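## Task

Get all three plates into the gray tray, each resting flat on the tray floor; it only counts if they stay there without the robot holding them.

## Robot and tools

Robot: two arms, left_arm and right_arm, each ending in a vacuum suction cup instead of fingers. The cup point is the center of the cup's rim (29 mm across) when nothing touches it; the cup faces along the cup point's own +z axis. About 7 cm behind the rim the tool widens to roughly 8 cm sideways (body plus wrist camera), so keep that clear of tray walls and the other arm.

Frame: all printed poses share one scene frame with its origin on the tabletop between the arms. +z is up, +x reaches out over the table, and left_arm sits on the +y side. The arm names do not match left and right in the pictures. The state line per arm gives end_effector_position (m), end_effector_quat_wxyz, and linear/angular velocities (m/s, rad/s). Printed positions can be somewhat off, especially when an arm reaches far.

The command row: every motion is one row of 14 numbers, each in [-1, 1], always covering both arms: left_arm dx, dy, dz, rx, ry, rz, left suction, then the same seven for right_arm. The first six per arm are an offset, not a pose: a target relative to that cup point's pose in the most recent result that showed it (before any such result in the scene, and for later calls inside one reply, relative to where the arm is when the action begins). Offsets are expressed along the cup point's own axes, so +dz pushes the cup forward along its facing direction. Scale: 1.0 equals 0.6 m for dx/dy/dz and 180 degrees for rotation; rx, ry, rz form a single rotation vector. All-zero offsets are not idle: they drive the arm back to the reference pose. To keep an arm put, send the offset back to where you want it in the first call, and zeros afterward. Suction (7th and 14th number) is a level, not an offset: 1 means full vacuum (about 55 kPa under ambient), fractions ask for part of that, and 0.05 or less switches it off. It persists, so repeat the current value for an arm you do not want to change; writing 0 releases.

Tools:
- execute_actions {actions, pictures}: actions holds at most one item. Empty list: just report state. {"rows": [...], "steps": n}: up to 15 rows, n up to 15 control steps of 1/30 s (default 15); each row lasts one step, the last one repeats to fill. Every row is measured from the same reference pose, not chained. {"steps": n} alone is a wait of up to 300 steps counted from the previous result. pictures (boolean) toggles camera images. A refused call sends nothing.
- move {target, speed, stop_force}: target is one 14-number row as above. Each cup point travels a straight line toward its target; both paths finish together, lasting 0.5 to 10 s (cut off at 10 s). speed is the top path speed in m/s, 0.002 to 0.5, default 0.25; turning is capped at twice that in rad/s. stop_force (N, 9 to 40, shared by both arms, unavailable in the first 0.2 s) ends an arm's path when its wrist sensor feels that much extra push against the motion for two steps; the arm then backs up two steps and holds. Use it with a slow speed to approach surfaces; it is unreliable if the cup also rotates, and should be omitted when lifting off something the cup presses on. Result line "move:" reports the ending per arm: done, off_target, moving, held, fault or contact, plus limits (paced = pose was clipped; held = some steps were blocked, after which the arm may jump faster). Distance of each cup point from its target is included.
- wait {seconds}: 0 to 10 s, nothing new sent.
- zoom_image {camera, region}: camera is cam_left_wrist or cam_right_wrist (each 504x504); region [x0, y0, x1, y1] in pixels from the top-left, at most 504 by 504.
- finished_scene {scene}: ends the numbered scene for good and starts the next; its result says whether the goal was met and gives the next task. Replying with no tool call ends everything.

Motion behavior: each step the command is clipped to within 100 mm and 16 degrees of the measured pose; position wins over orientation if both can't be met. Commands are smoothed (about 0.17 s lag) and joints have speed limits, so big moves may finish short; check the result and send the remainder. The simulation keeps running while you compose a reply. "Hand target" shows where the controller is currently driving each cup. "pose unreachable" and HELD mark steps the clearance check altered or blocked.

Picking: turn suction on and press the cup flat onto a smooth plate surface, fully inside its edges, with no holes under the rim. suction_measured shows the vacuum reached (near 0 = no seal); part_present turns 1 at 0.50 and back to 0 below 0.45. Under vacuum the cup compresses, so the plate rides up to about 10 mm nearer the tool. Vacuum alone can lift a plate. To release, set the plate down on the tray floor first, then switch suction off and back away at least 15 mm. A cup sealed on the table pins the tool; switch suction off.

Wrist force/torque lines give each sensor's reading in its end effector's axes (offset up to about 4 N, noise up to 2.4 N, saturating near 50 N); pressing on a surface gives force pointing back toward the arm. "no reading" is normal at the start.

Avoid: knocking anything off the table, letting the arms collide, slamming or pressing hard. The arms are stiff; overshooting a firm contact can trigger a fault stop (joint load limits 138 N m for the three big joints, 25.7 N m for the wrists, or 150 N external force), freezing that arm for 10 s. Long holding heats motors: a MOTOR HOT line appears at 70 °C and at 85 °C the arm is braked until it cools. Loose objects may occasionally get nudged by outside pushes.

Each tool is called after "Emit:" as name(argument=value, ...) on one line, values as JSON.

## Session

Emit:
execute_actions(actions=[])

Scene clock: 0.00 s of 7200.00 s.
left_arm: end_effector_position=(+0.3575, +0.3957, +0.2285) suction_measured=0.01 part_present=0 end_effector_quat_wxyz=(+0.001, -0.169, +0.986, -0.001) end_effector_velocity=(+0.000, +0.001, +0.000) end_effector_angular_velocity=(-0.000, +0.000, +0.002) | right_arm: end_effector_position=(+0.4782, -0.3159, +0.2275) suction_measured=0.00 part_present=0 end_effector_quat_wxyz=(+0.000, +0.168, +0.986, +0.001) end_effector_velocity=(-0.000, +0.000, -0.000) end_effector_angular_velocity=(-0.000, +0.000, +0.001)
Joint positions: left_arm=[-0.316 -1.724  2.041 -1.89  -1.571 -0.841] | right_arm=[-0.314 -1.721  2.041 -1.89  -1.569  0.208]
Joint velocities: left_arm=[ 0.002 -0.    -0.    -0.    -0.    -0.   ] | right_arm=[ 0.001 -0.001  0.001  0.    -0.    -0.   ]
Motor temperatures (°C, as the motors report them): left_arm=[34 33 32 40 36 37] | right_arm=[31 33 34 44 39 41]
Wrist force (N, on the end effector, along its own x y z axes, offset not removed): no reading
Wrist torque (N m, same axes, about the end effector's origin, offset not removed): no reading
Hand target (left_arm): +0.358, +0.396, +0.229; +0.001, -0.169, +0.986, -0.001
Hand target (right_arm): +0.478, -0.316, +0.227; +0.000, +0.168, +0.986, +0.001

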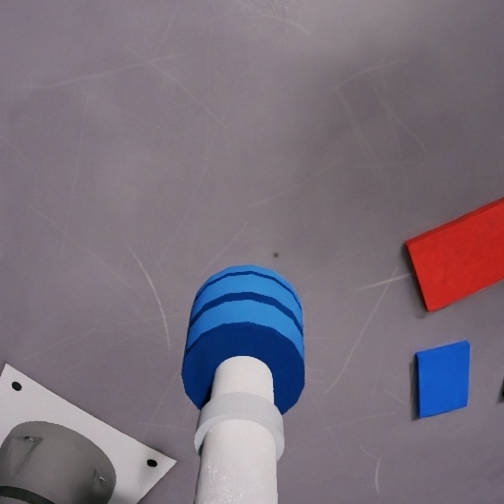

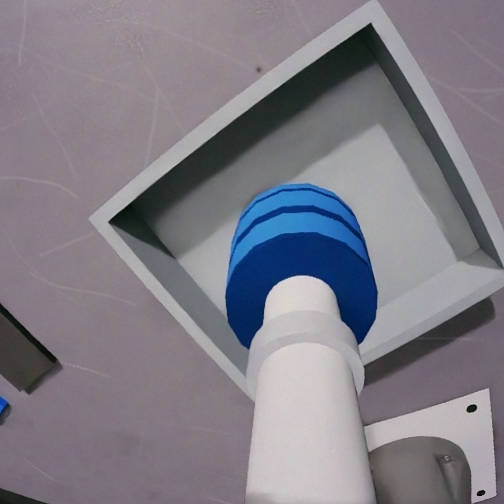

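Emit:
move(target=[0.1,-0.3,-0.25,0,0,0,0,0,0,-0.25,0,0,0,0])

Scene clock: 6.90 s of 7200.00 s.
left_arm: end_effector_position=(+0.3603, +0.2062, +0.3785) suction_measured=0.01 part_present=0 end_effector_quat_wxyz=(+0.001, -0.169, +0.986, -0.001) end_effector_velocity=(+0.000, -0.001, +0.001) end_effector_angular_velocity=(+0.001, +0.001, +0.001) | right_arm: end_effector_position=(+0.4783, -0.3159, +0.3774) suction_measured=0.00 part_present=0 end_effector_quat_wxyz=(+0.000, +0.168, +0.986, +0.001) end_effector_velocity=(+0.000, +0.000, +0.001) end_effector_angular_velocity=(-0.001, +0.001, +0.003)
Joint positions: left_arm=[-0.648 -1.588  1.529 -1.515 -1.571 -1.172] | right_arm=[-0.314 -1.766  1.689 -1.494 -1.569  0.208]
Joint velocities: left_arm=[-0.001  0.003 -0.007  0.005 -0.    -0.002] | right_arm=[ 0.001  0.002 -0.004  0.003 -0.001 -0.001]
Motor temperatures (°C, as the motors report them): left_arm=[34 33 32 40 36 37] | right_arm=[31 33 34 44 39 41]
Wrist force (N, on the end effector, along its own x y z axes, offset not removed): left_arm=[1.1 -0.6 2.4] | right_arm=[0.6 0.0 -0.6]
Wrist torque (N m, same axes, about the end effector's origin, offset not removed): left_arm=[-0.26 0.07 -0.06] | right_arm=[-0.13 -0.32 -0.22]
Hand target (left_arm): +0.360, +0.206, +0.379; +0.001, -0.169, +0.986, -0.001
Hand target (right_arm): +0.478, -0.316, +0.377; +0.000, +0.168, +0.986, +0.001
Off the commanded pose (left_arm): 0.000 m, 0 deg.
Off the commanded pose (right_arm): 0.000 m, 0 deg.
After step 90, 2.33 s passed at rest.
move: done

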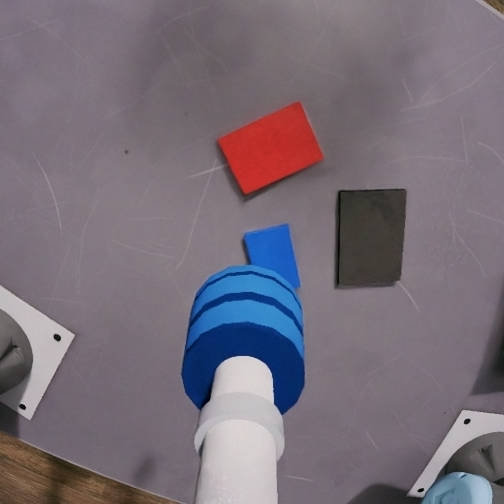

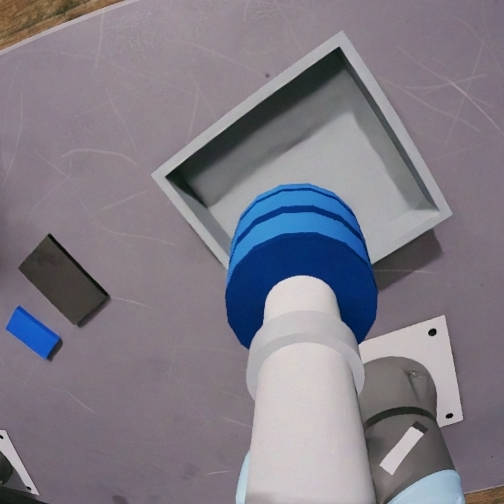

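Emit:
move(target=[0.08,-0.05,0.45,0,0,0,1,0,0,0,0,0,0,0])

Scene clock: 20.47 s of 7200.00 s.
left_arm: end_effector_position=(+0.3253, +0.1616, +0.1086) suction_measured=0.01 part_present=0 end_effector_quat_wxyz=(+0.001, -0.169, +0.986, -0.001) end_effector_velocity=(+0.001, -0.000, -0.002) end_effector_angular_velocity=(-0.001, -0.001, +0.001) | right_arm: end_effector_position=(+0.4783, -0.3159, +0.3774) suction_measured=0.00 part_present=0 end_effector_quat_wxyz=(+0.000, +0.168, +0.986, +0.001) end_effector_velocity=(+0.000, +0.000, -0.000) end_effector_angular_velocity=(+0.000, +0.000, +0.001)
Joint positions: left_arm=[-0.762 -1.4    2.061 -2.235 -1.571 -1.287] | right_arm=[-0.314 -1.766  1.689 -1.494 -1.569  0.208]
Joint velocities: left_arm=[ 0.001  0.004  0.002 -0.007 -0.    -0.001] | right_arm=[ 0.     0.    -0.     0.    -0.    -0.001]
Motor temperatures (°C, as the motors report them): left_arm=[34 33 32 40 36 37] | right_arm=[31 33 34 44 39 41]
Wrist force (N, on the end effector, along its own x y z axes, offset not removed): left_arm=[1.9 0.5 -0.2] | right_arm=[0.9 -0.9 -0.1]
Wrist torque (N m, same axes, about the end effector's origin, offset not removed): left_arm=[-0.07 -0.09 0.20] | right_arm=[-0.18 -0.25 -0.15]
Hand target (left_arm): +0.325, +0.161, +0.108; +0.001, -0.169, +0.986, -0.001
Hand target (right_arm): +0.478, -0.316, +0.377; +0.000, +0.168, +0.986, +0.001
Off the commanded pose (left_arm): 0.000 m, 0 deg.
Off the commanded pose (right_arm): 0.000 m, 0 deg.
After step 90, 8.87 s passed at rest.
move: done

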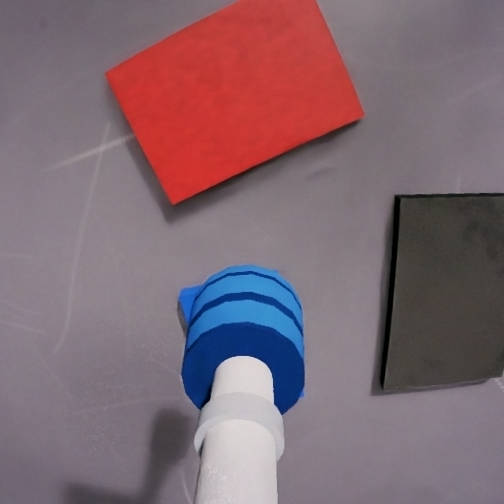

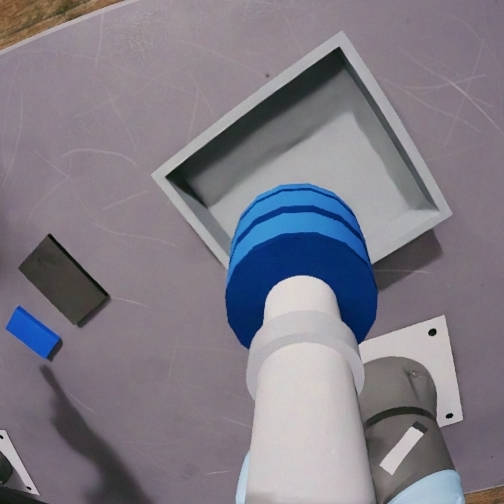

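Emit:
move(target=[-0.12,0,0.08,0,0,0,1,0,0,0,0,0,0,0])

Scene clock: 33.70 s of 7200.00 s.
left_arm: end_effector_position=(+0.3932, +0.1854, +0.0607) suction_measured=0.01 part_present=0 end_effector_quat_wxyz=(+0.001, -0.169, +0.986, -0.001) end_effector_velocity=(+0.002, +0.000, -0.001) end_effector_angular_velocity=(+0.000, -0.000, +0.000) | right_arm: end_effector_position=(+0.4783, -0.3159, +0.3774) suction_measured=0.00 part_present=0 end_effector_quat_wxyz=(+0.000, +0.168, +0.986, +0.001) end_effector_velocity=(+0.000, +0.000, -0.000) end_effector_angular_velocity=(+0.000, +0.001, +0.001)
Joint positions: left_arm=[-0.628 -1.232  1.995 -2.336 -1.571 -1.153] | right_arm=[-0.314 -1.766  1.689 -1.494 -1.569  0.208]
Joint velocities: left_arm=[ 0.003  0.004 -0.003 -0.001  0.     0.002] | right_arm=[ 0.     0.001 -0.     0.    -0.    -0.001]
Motor temperatures (°C, as the motors report them): left_arm=[34 33 32 40 36 37] | right_arm=[31 33 34 44 39 41]
Wrist force (N, on the end effector, along its own x y z axes, offset not removed): left_arm=[1.1 0.3 1.6] | right_arm=[4.0 -0.1 -0.3]
Wrist torque (N m, same axes, about the end effector's origin, offset not removed): left_arm=[-0.17 -0.19 0.03] | right_arm=[-0.16 -0.66 -0.21]
Hand target (left_arm): +0.393, +0.185, +0.061; +0.001, -0.169, +0.986, -0.001
Hand target (right_arm): +0.478, -0.316, +0.377; +0.000, +0.168, +0.986, +0.001
Off the commanded pose (left_arm): 0.000 m, 0 deg.
Off the commanded pose (right_arm): 0.000 m, 0 deg.
After step 90, 9.27 s passed at rest.
move: done

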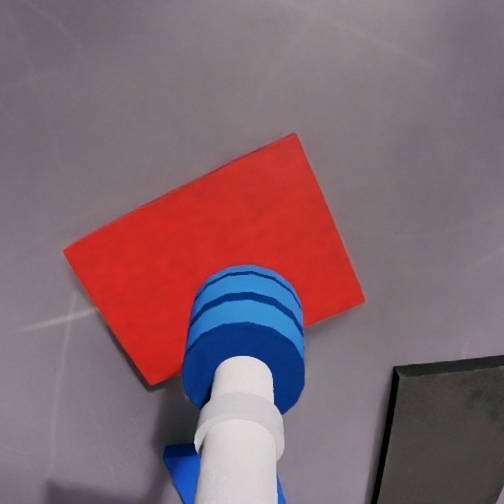

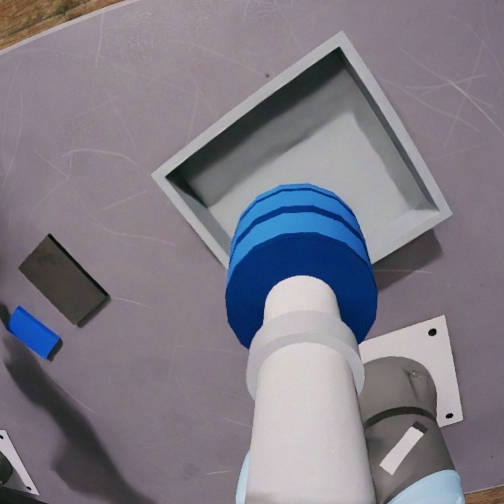

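Emit:
move(target=[-0.012,0.02,0.04,0,0,0,1,0,0,0,0,0,0,0])

Emit:
move(target=[0,0,0.06,0,0,0,1,0,0,0,0,0,0,0], speed=0.01, stop_force=10)

Scene clock: 39.13 s of 7200.00 s.
left_arm: end_effector_position=(+0.3960, +0.1990, +0.0368) suction_measured=0.01 part_present=0 end_effector_quat_wxyz=(+0.001, -0.169, +0.986, -0.001) end_effector_velocity=(+0.000, +0.000, -0.001) end_effector_angular_velocity=(-0.001, +0.000, -0.000) | right_arm: end_effector_position=(+0.4783, -0.3159, +0.3774) suction_measured=0.00 part_present=0 end_effector_quat_wxyz=(+0.000, +0.168, +0.986, +0.001) end_effector_velocity=(+0.000, -0.000, -0.000) end_effector_angular_velocity=(+0.000, +0.000, +0.001)
Joint positions: left_arm=[-0.606 -1.197  2.027 -2.404 -1.571 -1.131] | right_arm=[-0.314 -1.766  1.689 -1.494 -1.569  0.208]
Joint velocities: left_arm=[ 0.001  0.002  0.002 -0.004 -0.001  0.001] | right_arm=[-0.     0.     0.    -0.     0.    -0.001]
Motor temperatures (°C, as the motors report them): left_arm=[34 33 32 40 36 37] | right_arm=[31 33 34 44 39 41]
Wrist force (N, on the end effector, along its own x y z axes, offset not removed): left_arm=[1.0 2.4 1.7] | right_arm=[1.4 0.5 -0.6]
Wrist torque (N m, same axes, about the end effector's origin, offset not removed): left_arm=[0.39 0.03 -0.07] | right_arm=[-0.01 -0.36 -0.18]
Hand target (left_arm): +0.396, +0.199, +0.037; +0.001, -0.169, +0.986, -0.001
Hand target (right_arm): +0.478, -0.316, +0.377; +0.000, +0.168, +0.986, +0.001
Off the commanded pose (left_arm): 0.000 m, 0 deg.
Off the commanded pose (right_arm): 0.000 m, 0 deg.
After step 90, 1.60 s passed at rest.
move: done

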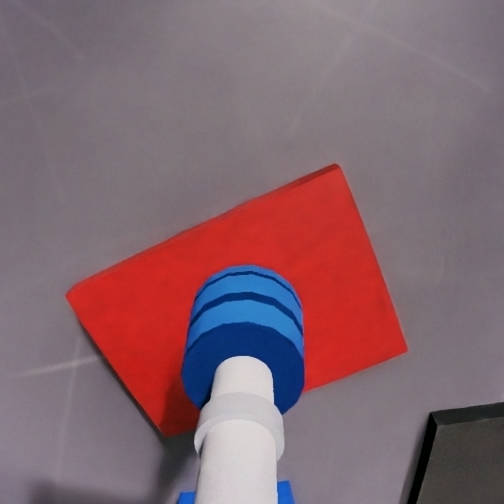

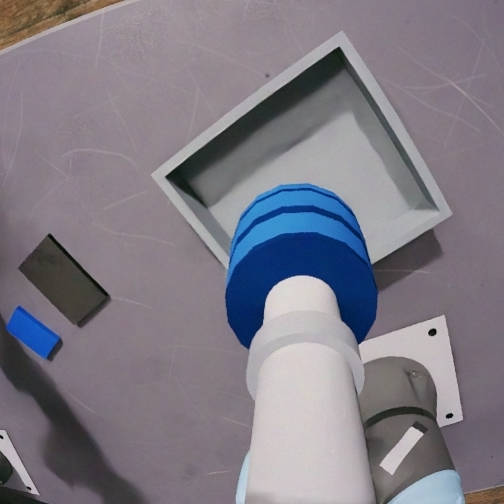

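Scene clock: 43.13 s of 7200.00 s.
left_arm: end_effector_position=(+0.3960, +0.1990, +0.0011) suction_measured=0.99 part_present=1 end_effector_quat_wxyz=(+0.001, -0.169, +0.986, -0.001) end_effector_velocity=(-0.000, +0.000, +0.000) end_effector_angular_velocity=(+0.002, +0.001, -0.000) | right_arm: end_effector_position=(+0.4783, -0.3159, +0.3774) suction_measured=0.00 part_present=0 end_effector_quat_wxyz=(+0.000, +0.168, +0.986, +0.001) end_effector_velocity=(+0.000, -0.000, +0.000) end_effector_angular_velocity=(+0.000, -0.000, -0.000)
Joint positions: left_arm=[-0.606 -1.124  2.048 -2.497 -1.571 -1.131] | right_arm=[-0.314 -1.766  1.689 -1.494 -1.569  0.208]
Joint velocities: left_arm=[-0.001 -0.001 -0.     0.003  0.    -0.   ] | right_arm=[-0.001  0.    -0.     0.     0.    -0.001]
Motor temperatures (°C, as the motors report them): left_arm=[34 33 32 40 36 37] | right_arm=[31 33 34 44 39 41]
Wrist force (N, on the end effector, along its own x y z axes, offset not removed): left_arm=[2.8 6.7 -21.9] | right_arm=[3.5 0.2 -1.2]
Wrist torque (N m, same axes, about the end effector's origin, offset not removed): left_arm=[0.52 0.14 0.28] | right_arm=[0.00 -0.63 -0.15]
Hand target (left_arm): +0.396, +0.199, +0.001; +0.001, -0.169, +0.986, -0.001
Hand target (right_arm): +0.478, -0.316, +0.377; +0.000, +0.168, +0.986, +0.001
Off the commanded pose (left_arm): 0.000 m, 0 deg.
Off the commanded pose (right_arm): 0.000 m, 0 deg.
move: contact (left_arm)

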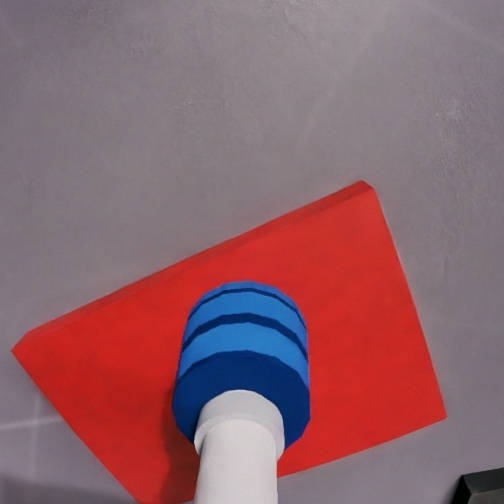

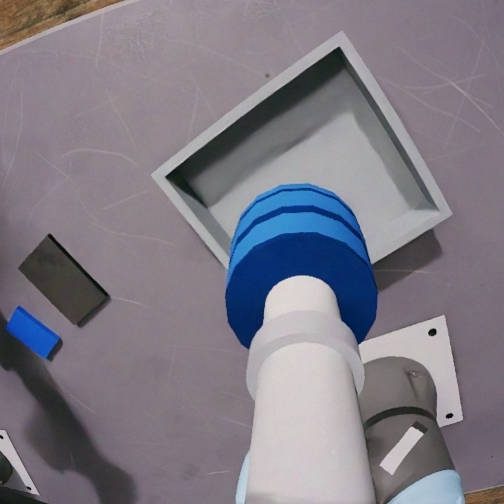

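Emit:
move(target=[0,0,-0.25,0,0,0,1,0.25,-0.5,0,0,0,0,0])

Emit:
move(target=[0.09,-0.675,0,0,0,0,1,0,0,0,0,0,0,0])

Scene clock: 51.00 s of 7200.00 s.
left_arm: end_effector_position=(+0.3959, +0.1992, +0.1512) suction_measured=0.98 part_present=1 end_effector_quat_wxyz=(+0.001, -0.169, +0.986, -0.001) end_effector_velocity=(-0.000, -0.000, +0.000) end_effector_angular_velocity=(+0.000, -0.000, -0.001) | right_arm: end_effector_position=(+0.2370, -0.5498, +0.3777) suction_measured=0.00 part_present=0 end_effector_quat_wxyz=(+0.000, +0.169, +0.986, +0.000) end_effector_velocity=(-0.001, -0.001, +0.000) end_effector_angular_velocity=(+0.002, -0.004, +0.002)
Joint positions: left_arm=[-0.606 -1.381  1.906 -2.099 -1.571 -1.13 ] | right_arm=[-1.485 -2.274  1.955 -1.252 -1.57  -0.963]
Joint velocities: left_arm=[-0.001 -0.    -0.001  0.001  0.    -0.   ] | right_arm=[-0.011 -0.001 -0.     0.002  0.004 -0.013]
Motor temperatures (°C, as the motors report them): left_arm=[34 33 32 40 36 37] | right_arm=[31 33 34 44 39 41]
Wrist force (N, on the end effector, along its own x y z axes, offset not removed): left_arm=[-0.3 -1.6 0.6] | right_arm=[4.0 2.3 0.6]
Wrist torque (N m, same axes, about the end effector's origin, offset not removed): left_arm=[-0.34 0.28 0.04] | right_arm=[0.25 -0.68 -0.20]
Hand target (left_arm): +0.396, +0.199, +0.151; +0.001, -0.169, +0.986, -0.001
Hand target (right_arm): +0.237, -0.550, +0.378; +0.001, +0.168, +0.986, +0.000
Off the commanded pose (left_arm): 0.000 m, 0 deg.
Off the commanded pose (right_arm): 0.001 m, 0 deg.
move: done

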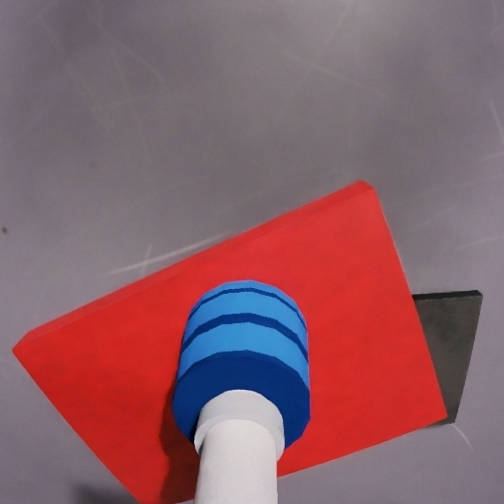

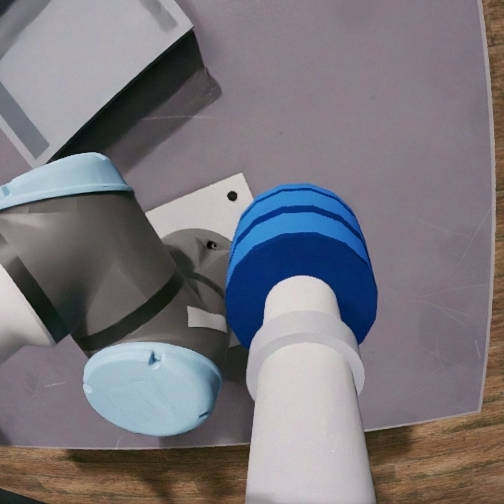

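Scene clock: 53.33 s of 7200.00 s.
left_arm: end_effector_position=(+0.4787, -0.2006, +0.1515) suction_measured=0.99 part_present=1 end_effector_quat_wxyz=(+0.001, -0.169, +0.986, -0.002) end_effector_velocity=(+0.002, -0.001, +0.000) end_effector_angular_velocity=(+0.006, +0.004, +0.002) | right_arm: end_effector_position=(+0.2370, -0.5498, +0.3777) suction_measured=0.00 part_present=0 end_effector_quat_wxyz=(+0.000, +0.169, +0.986, +0.000) end_effector_velocity=(-0.000, -0.000, -0.000) end_effector_angular_velocity=(+0.000, +0.000, -0.001)
Joint positions: left_arm=[-0.863 -0.542  0.539 -1.571 -1.571 -1.387] | right_arm=[-1.485 -2.274  1.955 -1.252 -1.57  -0.963]
Joint velocities: left_arm=[ 0.002  0.017 -0.035  0.025 -0.001  0.   ] | right_arm=[-0.001  0.    -0.     0.     0.    -0.   ]
Motor temperatures (°C, as the motors report them): left_arm=[34 33 32 40 36 37] | right_arm=[31 33 34 44 39 41]
Wrist force (N, on the end effector, along its own x y z axes, offset not removed): left_arm=[-3.5 3.5 4.4] | right_arm=[1.0 1.9 1.0]
Wrist torque (N m, same axes, about the end effector's origin, offset not removed): left_arm=[0.29 0.62 0.03] | right_arm=[0.21 -0.42 -0.17]
Hand target (left_arm): +0.479, -0.201, +0.152; +0.001, -0.169, +0.986, -0.001
Hand target (right_arm): +0.237, -0.550, +0.378; +0.000, +0.169, +0.986, +0.000
Off the commanded pose (left_arm): 0.001 m, 0 deg.
Off the commanded pose (right_arm): 0.000 m, 0 deg.
move: done

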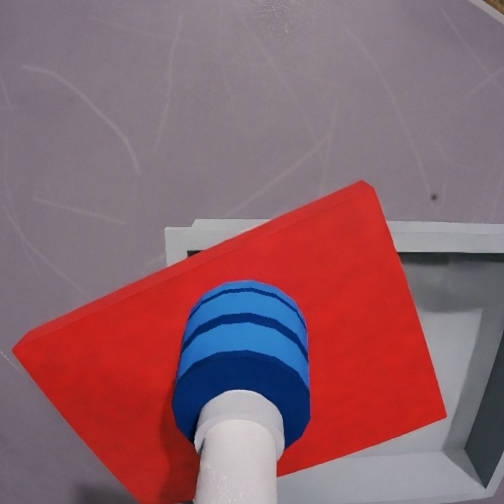

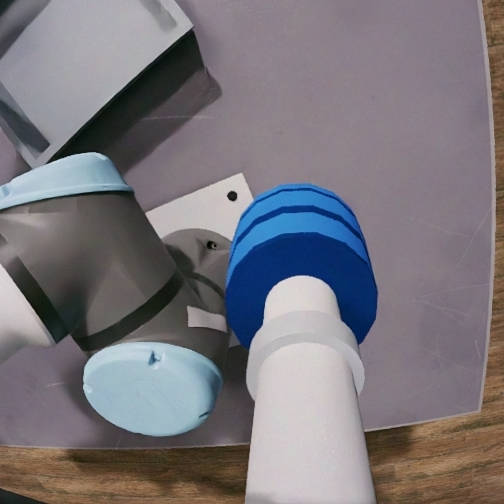

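Emit:
move(target=[-0.06,0.25,0,0,0,0.11,1,0,0,0,0,0,0,0])

Emit:
move(target=[0,0,0.22,0,0,0,1,0,0,0,0,0,0,0], speed=0.1)

Emit:
move(target=[0,0,0.04,0,0,0,1,0,0,0,0,0,0,0], speed=0.008, stop_force=10)

Emit:
execute_actions(actions=[{"rows":[[0,0,0,0,0,0,0,0,0,0,0,0,0,0]]}], pictures=false)

Emit:
move(target=[0,0,-0.15,0,0,0,0,0,0,0,0,0,0,0])

Emit:
move(target=[0,0.75,-0.1,0,0,0,0,0,0.3,0,0,0,0,0])

Emit:
move(target=[0,0,0,0,0,0,0,0,0.55,0.3,0,0,-0.218,0])

Scene clock: 65.00 s of 7200.00 s.
left_arm: end_effector_position=(+0.4631, -0.0474, +0.1512) suction_measured=1.00 part_present=1 end_effector_quat_wxyz=(+0.001, +0.003, +1.000, -0.001) end_effector_velocity=(-0.001, +0.002, +0.000) end_effector_angular_velocity=(-0.004, -0.002, -0.005) | right_arm: end_effector_position=(+0.2370, -0.5498, +0.3777) suction_measured=0.00 part_present=0 end_effector_quat_wxyz=(+0.000, +0.169, +0.986, +0.000) end_effector_velocity=(-0.000, +0.000, -0.000) end_effector_angular_velocity=(-0.000, -0.000, +0.001)
Joint positions: left_arm=[-0.776 -0.924  1.231 -1.881 -1.571 -0.955] | right_arm=[-1.485 -2.274  1.955 -1.252 -1.57  -0.963]
Joint velocities: left_arm=[ 0.001 -0.006  0.01  -0.009 -0.001  0.006] | right_arm=[-0.    -0.     0.    -0.    -0.    -0.001]
Motor temperatures (°C, as the motors report them): left_arm=[34 33 32 40 36 37] | right_arm=[31 33 34 44 39 41]
Wrist force (N, on the end effector, along its own x y z axes, offset not removed): left_arm=[-0.6 1.4 1.7] | right_arm=[0.4 2.5 -2.2]
Wrist torque (N m, same axes, about the end effector's origin, offset not removed): left_arm=[-0.02 0.08 0.16] | right_arm=[0.14 -0.08 -0.23]
Hand target (left_arm): +0.463, -0.047, +0.151; +0.001, +0.003, +1.000, -0.001
Hand target (right_arm): +0.237, -0.550, +0.378; +0.000, +0.169, +0.986, +0.000
Off the commanded pose (left_arm): 0.001 m, 0 deg.
Off the commanded pose (right_arm): 0.000 m, 0 deg.
move: done

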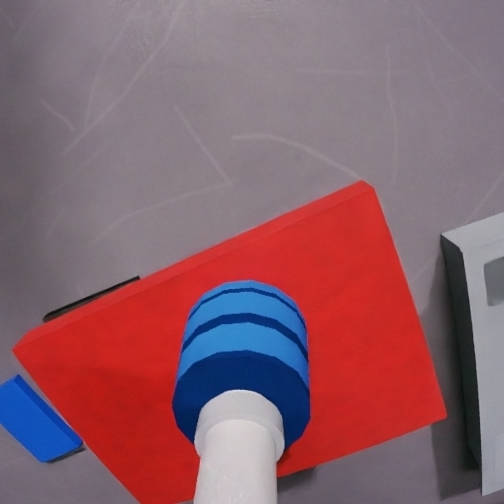

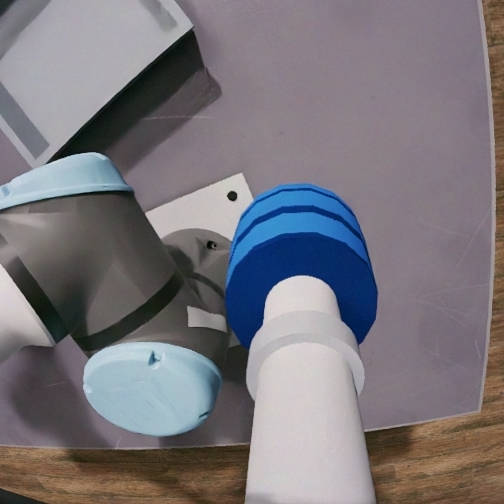

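Scene clock: 66.77 s of 7200.00 s.
left_arm: end_effector_position=(+0.4633, -0.0476, +0.0194) suction_measured=0.99 part_present=1 end_effector_quat_wxyz=(+0.001, +0.003, +1.000, -0.001) end_effector_velocity=(+0.001, +0.001, -0.002) end_effector_angular_velocity=(-0.000, +0.000, +0.001) | right_arm: end_effector_position=(+0.2370, -0.5498, +0.3777) suction_measured=0.00 part_present=0 end_effector_quat_wxyz=(+0.000, +0.169, +0.986, +0.000) end_effector_velocity=(-0.000, +0.000, -0.000) end_effector_angular_velocity=(+0.000, +0.000, -0.000)
Joint positions: left_arm=[-0.776 -0.786  1.357 -2.145 -1.571 -0.955] | right_arm=[-1.485 -2.274  1.955 -1.252 -1.57  -0.963]
Joint velocities: left_arm=[ 0.001  0.003  0.001 -0.003 -0.     0.   ] | right_arm=[-0.  0.  0.  0.  0.  0.]
Motor temperatures (°C, as the motors report them): left_arm=[34 33 32 40 36 37] | right_arm=[31 33 34 44 39 41]
Wrist force (N, on the end effector, along its own x y z axes, offset not removed): left_arm=[2.0 1.3 3.1] | right_arm=[3.3 1.3 -0.3]
Wrist torque (N m, same axes, about the end effector's origin, offset not removed): left_arm=[-0.07 -0.31 -0.12] | right_arm=[0.17 -0.55 -0.27]
Hand target (left_arm): +0.463, -0.048, +0.019; +0.001, +0.003, +1.000, -0.001
Hand target (right_arm): +0.237, -0.550, +0.378; +0.000, +0.169, +0.986, +0.000
Off the commanded pose (left_arm): 0.000 m, 0 deg.
Off the commanded pose (right_arm): 0.000 m, 0 deg.
move: done

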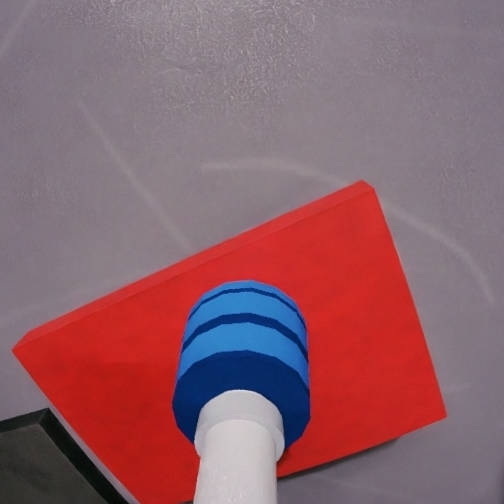

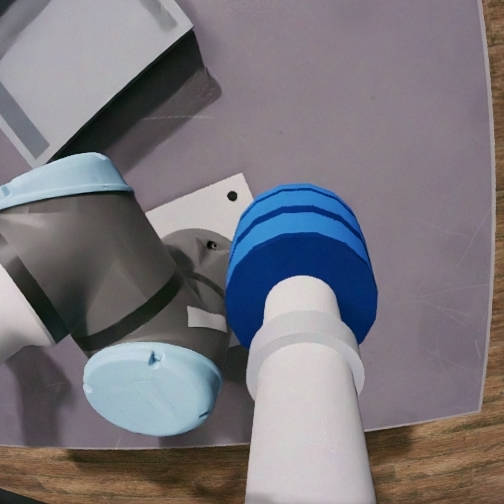

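Scene clock: 69.37 s of 7200.00 s.
left_arm: end_effector_position=(+0.4633, -0.0477, +0.0016) suction_measured=0.96 part_present=1 end_effector_quat_wxyz=(+0.001, +0.003, +1.000, -0.001) end_effector_velocity=(-0.001, +0.001, +0.001) end_effector_angular_velocity=(+0.003, +0.002, +0.000) | right_arm: end_effector_position=(+0.2370, -0.5498, +0.3777) suction_measured=0.00 part_present=0 end_effector_quat_wxyz=(+0.000, +0.169, +0.986, +0.000) end_effector_velocity=(+0.000, -0.000, -0.000) end_effector_angular_velocity=(+0.001, +0.000, +0.000)
Joint positions: left_arm=[-0.776 -0.762  1.365 -2.177 -1.571 -0.955] | right_arm=[-1.485 -2.274  1.955 -1.252 -1.57  -0.963]
Joint velocities: left_arm=[-0.    -0.002  0.     0.005  0.    -0.   ] | right_arm=[-0.     0.     0.001 -0.     0.    -0.   ]
Motor temperatures (°C, as the motors report them): left_arm=[34 33 32 40 36 37] | right_arm=[31 33 34 44 39 41]
Wrist force (N, on the end effector, along its own x y z axes, offset not removed): left_arm=[1.9 0.6 -21.6] | right_arm=[2.9 -0.6 1.3]
Wrist torque (N m, same axes, about the end effector's origin, offset not removed): left_arm=[-0.19 -0.14 -0.06] | right_arm=[-0.16 -0.52 -0.11]
Hand target (left_arm): +0.463, -0.048, +0.002; +0.001, +0.003, +1.000, -0.001
Hand target (right_arm): +0.237, -0.550, +0.378; +0.000, +0.169, +0.986, +0.000
Off the commanded pose (left_arm): 0.006 m, 0 deg.
Off the commanded pose (right_arm): 0.000 m, 0 deg.
move: contact (left_arm)

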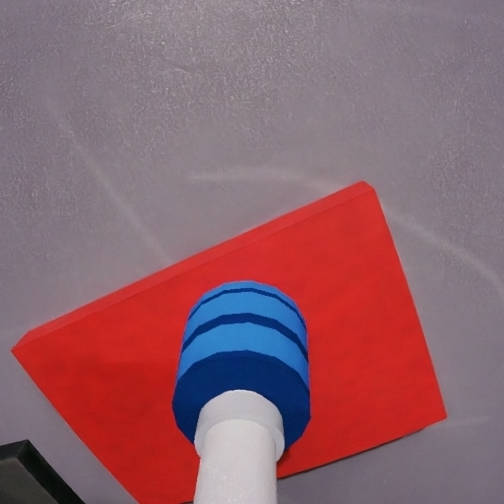

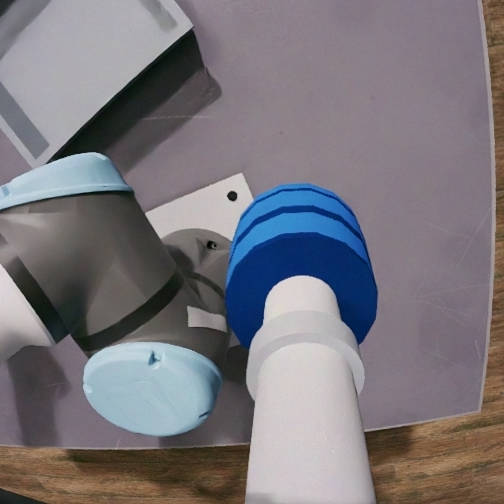

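Scene clock: 69.87 s of 7200.00 s.
left_arm: end_effector_position=(+0.4633, -0.0477, +0.0017) suction_measured=0.01 part_present=0 end_effector_quat_wxyz=(+0.001, +0.003, +1.000, -0.001) end_effector_velocity=(+0.001, +0.001, +0.000) end_effector_angular_velocity=(-0.000, -0.000, +0.001) | right_arm: end_effector_position=(+0.2370, -0.5498, +0.3777) suction_measured=0.00 part_present=0 end_effector_quat_wxyz=(+0.000, +0.169, +0.986, +0.000) end_effector_velocity=(-0.000, -0.000, -0.000) end_effector_angular_velocity=(+0.001, +0.000, -0.000)
Joint positions: left_arm=[-0.776 -0.762  1.365 -2.177 -1.571 -0.955] | right_arm=[-1.485 -2.274  1.955 -1.252 -1.57  -0.963]
Joint velocities: left_arm=[ 0.001 -0.     0.    -0.    -0.    -0.   ] | right_arm=[-0.001  0.001  0.001 -0.    -0.    -0.   ]
Motor temperatures (°C, as the motors report them): left_arm=[34 33 32 40 36 37] | right_arm=[31 33 34 44 39 41]
Wrist force (N, on the end effector, along its own x y z axes, offset not removed): left_arm=[0.6 6.3 -29.4] | right_arm=[1.1 2.1 -1.1]
Wrist torque (N m, same axes, about the end effector's origin, offset not removed): left_arm=[0.47 0.27 0.12] | right_arm=[0.26 -0.37 -0.19]
Hand target (left_arm): +0.463, -0.048, +0.002; +0.001, +0.003, +1.000, -0.001
Hand target (right_arm): +0.237, -0.550, +0.378; +0.000, +0.169, +0.986, +0.000
Off the commanded pose (left_arm): 0.000 m, 0 deg.
Off the commanded pose (right_arm): 0.000 m, 0 deg.
Steps of this call (steps 1 to 15: all 15 steps of this action). Readings (end_effector_position | what the end effector reports):
1: left_arm (+0.4633, -0.0476, +0.0016) | right_arm (+0.2370, -0.5498, +0.3777) | left_arm suction_measured=0.06 part_present=0 | right_arm suction_measured=0.00 part_present=0
2: left_arm (+0.4633, -0.0476, +0.0017) | right_arm (+0.2370, -0.5498, +0.3777) | left_arm suction_measured=0.01 part_present=0 | right_arm suction_measured=0.00 part_present=0
4: left_arm (+0.4633, -0.0476, +0.0017) | right_arm (+0.2370, -0.5498, +0.3777) | left_arm suction_measured=0.01 part_present=0 | right_arm suction_measured=0.00 part_present=0
8: left_arm (+0.4633, -0.0476, +0.0017) | right_arm (+0.2370, -0.5498, +0.3777) | left_arm suction_measured=0.01 part_present=0 | right_arm suction_measured=0.00 part_present=0
15: the state above

Scene clock: 71.03 s of 7200.00 s.
left_arm: end_effector_position=(+0.4632, -0.0475, +0.0915) suction_measured=0.01 part_present=0 end_effector_quat_wxyz=(+0.001, +0.003, +1.000, -0.001) end_effector_velocity=(+0.001, +0.001, +0.002) end_effector_angular_velocity=(+0.000, +0.000, +0.002) | right_arm: end_effector_position=(+0.2370, -0.5498, +0.3777) suction_measured=0.00 part_present=0 end_effector_quat_wxyz=(+0.000, +0.169, +0.986, +0.000) end_effector_velocity=(+0.000, +0.000, -0.000) end_effector_angular_velocity=(+0.001, +0.000, +0.001)
Joint positions: left_arm=[-0.776 -0.87   1.302 -2.006 -1.571 -0.955] | right_arm=[-1.485 -2.274  1.955 -1.252 -1.57  -0.963]
Joint velocities: left_arm=[ 0.002 -0.002 -0.003  0.005  0.    -0.   ] | right_arm=[ 0.001  0.001 -0.    -0.     0.     0.001]
Motor temperatures (°C, as the motors report them): left_arm=[34 33 32 40 36 37] | right_arm=[31 33 34 44 39 41]
Wrist force (N, on the end effector, along its own x y z axes, offset not removed): left_arm=[2.7 2.8 3.1] | right_arm=[1.8 0.8 -0.9]
Wrist torque (N m, same axes, about the end effector's origin, offset not removed): left_arm=[0.24 -0.33 -0.03] | right_arm=[0.11 -0.35 -0.08]
Hand target (left_arm): +0.463, -0.048, +0.092; +0.001, +0.003, +1.000, -0.001
Hand target (right_arm): +0.237, -0.550, +0.378; +0.000, +0.169, +0.986, +0.000
Off the commanded pose (left_arm): 0.000 m, 0 deg.
Off the commanded pose (right_arm): 0.000 m, 0 deg.
move: done

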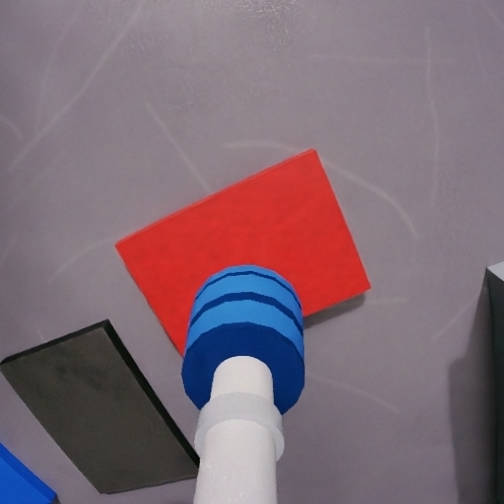

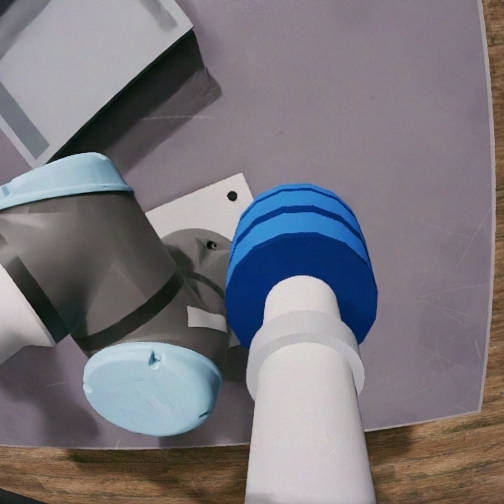

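Scene clock: 73.43 s of 7200.00 s.
left_arm: end_effector_position=(+0.4666, +0.4027, +0.1510) suction_measured=0.01 part_present=0 end_effector_quat_wxyz=(+0.001, +0.003, +1.000, -0.001) end_effector_velocity=(-0.000, +0.001, +0.000) end_effector_angular_velocity=(-0.000, +0.000, -0.002) | right_arm: end_effector_position=(+0.2970, -0.3796, +0.3776) suction_measured=0.00 part_present=0 end_effector_quat_wxyz=(+0.000, +0.169, +0.986, +0.001) end_effector_velocity=(+0.000, +0.001, -0.000) end_effector_angular_velocity=(-0.001, +0.002, -0.000)
Joint positions: left_arm=[-0.202 -1.382  1.909 -2.1   -1.571 -0.381] | right_arm=[-0.705 -2.264  1.952 -1.259 -1.57  -0.182]
Joint velocities: left_arm=[ 0.002 -0.001 -0.     0.001 -0.     0.004] | right_arm=[ 0.005  0.002 -0.    -0.001 -0.001  0.005]
Motor temperatures (°C, as the motors report them): left_arm=[34 33 32 40 36 37] | right_arm=[31 33 34 44 39 41]
Wrist force (N, on the end effector, along its own x y z axes, offset not removed): left_arm=[1.5 -0.3 0.1] | right_arm=[2.7 0.7 0.4]
Wrist torque (N m, same axes, about the end effector's origin, offset not removed): left_arm=[-0.25 0.01 0.21] | right_arm=[0.12 -0.45 -0.22]
Hand target (left_arm): +0.467, +0.403, +0.151; +0.001, +0.003, +1.000, -0.001
Hand target (right_arm): +0.297, -0.379, +0.378; +0.000, +0.169, +0.986, +0.001
Off the commanded pose (left_arm): 0.001 m, 0 deg.
Off the commanded pose (right_arm): 0.000 m, 0 deg.
move: done

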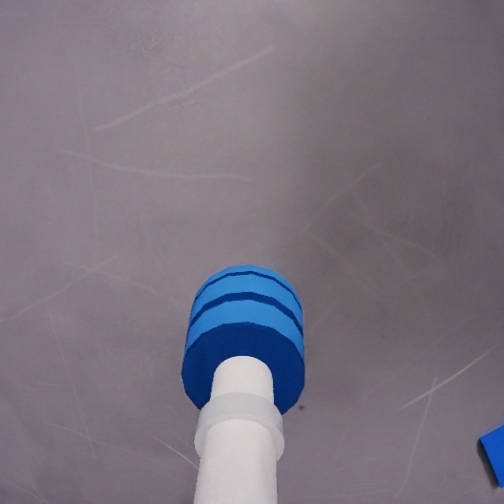

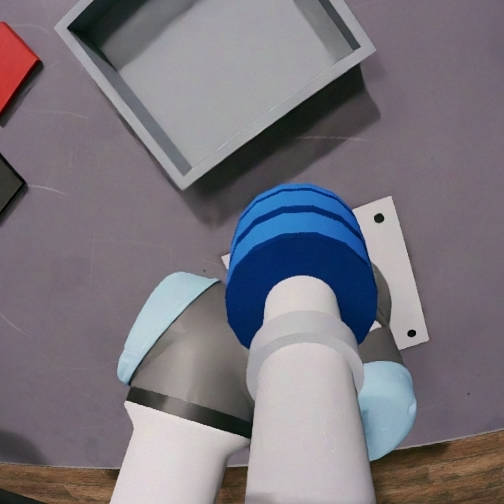

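Scene clock: 75.57 s of 7200.00 s.
left_arm: end_effector_position=(+0.4666, +0.4027, +0.1510) suction_measured=0.01 part_present=0 end_effector_quat_wxyz=(+0.001, +0.003, +1.000, -0.001) end_effector_velocity=(+0.000, +0.000, +0.000) end_effector_angular_velocity=(+0.000, -0.001, +0.001) | right_arm: end_effector_position=(+0.4061, -0.0677, +0.1972) suction_measured=0.00 part_present=0 end_effector_quat_wxyz=(-0.000, -0.172, +0.985, +0.001) end_effector_velocity=(+0.001, +0.001, -0.001) end_effector_angular_velocity=(-0.000, +0.000, +0.002)
Joint positions: left_arm=[-0.202 -1.382  1.909 -2.1   -1.571 -0.381] | right_arm=[ 0.285 -1.566  1.981 -1.986 -1.569  0.123]
Joint velocities: left_arm=[ 0.001  0.    -0.    -0.     0.001 -0.   ] | right_arm=[ 0.001  0.004 -0.002 -0.002 -0.    -0.   ]
Motor temperatures (°C, as the motors report them): left_arm=[34 33 32 40 36 37] | right_arm=[31 33 34 44 39 41]
Wrist force (N, on the end effector, along its own x y z axes, offset not removed): left_arm=[0.7 1.7 -0.7] | right_arm=[2.5 -0.8 1.0]
Wrist torque (N m, same axes, about the end effector's origin, offset not removed): left_arm=[0.08 -0.28 0.03] | right_arm=[-0.19 -0.37 -0.25]
Hand target (left_arm): +0.467, +0.403, +0.151; +0.001, +0.003, +1.000, -0.001
Hand target (right_arm): +0.406, -0.068, +0.197; -0.000, -0.172, +0.985, +0.001
Off the commanded pose (left_arm): 0.000 m, 0 deg.
Off the commanded pose (right_arm): 0.001 m, 0 deg.
move: done

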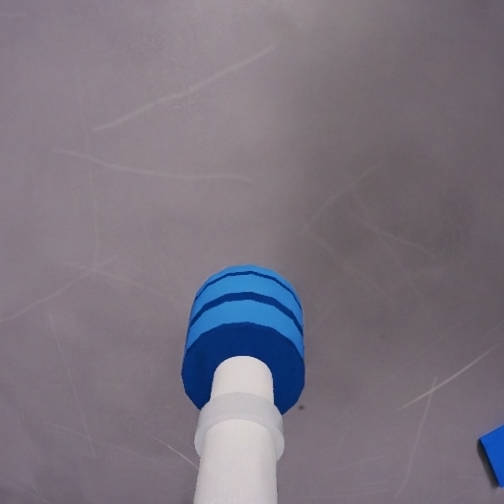

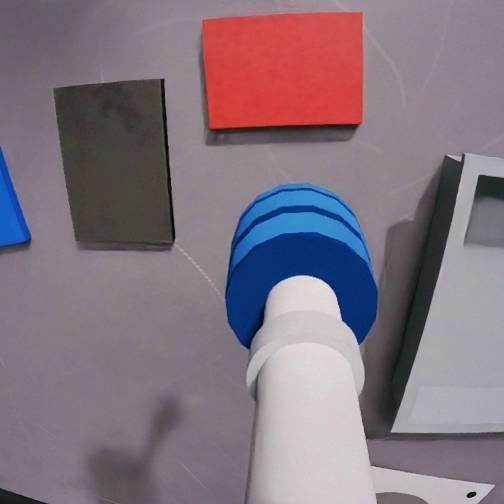

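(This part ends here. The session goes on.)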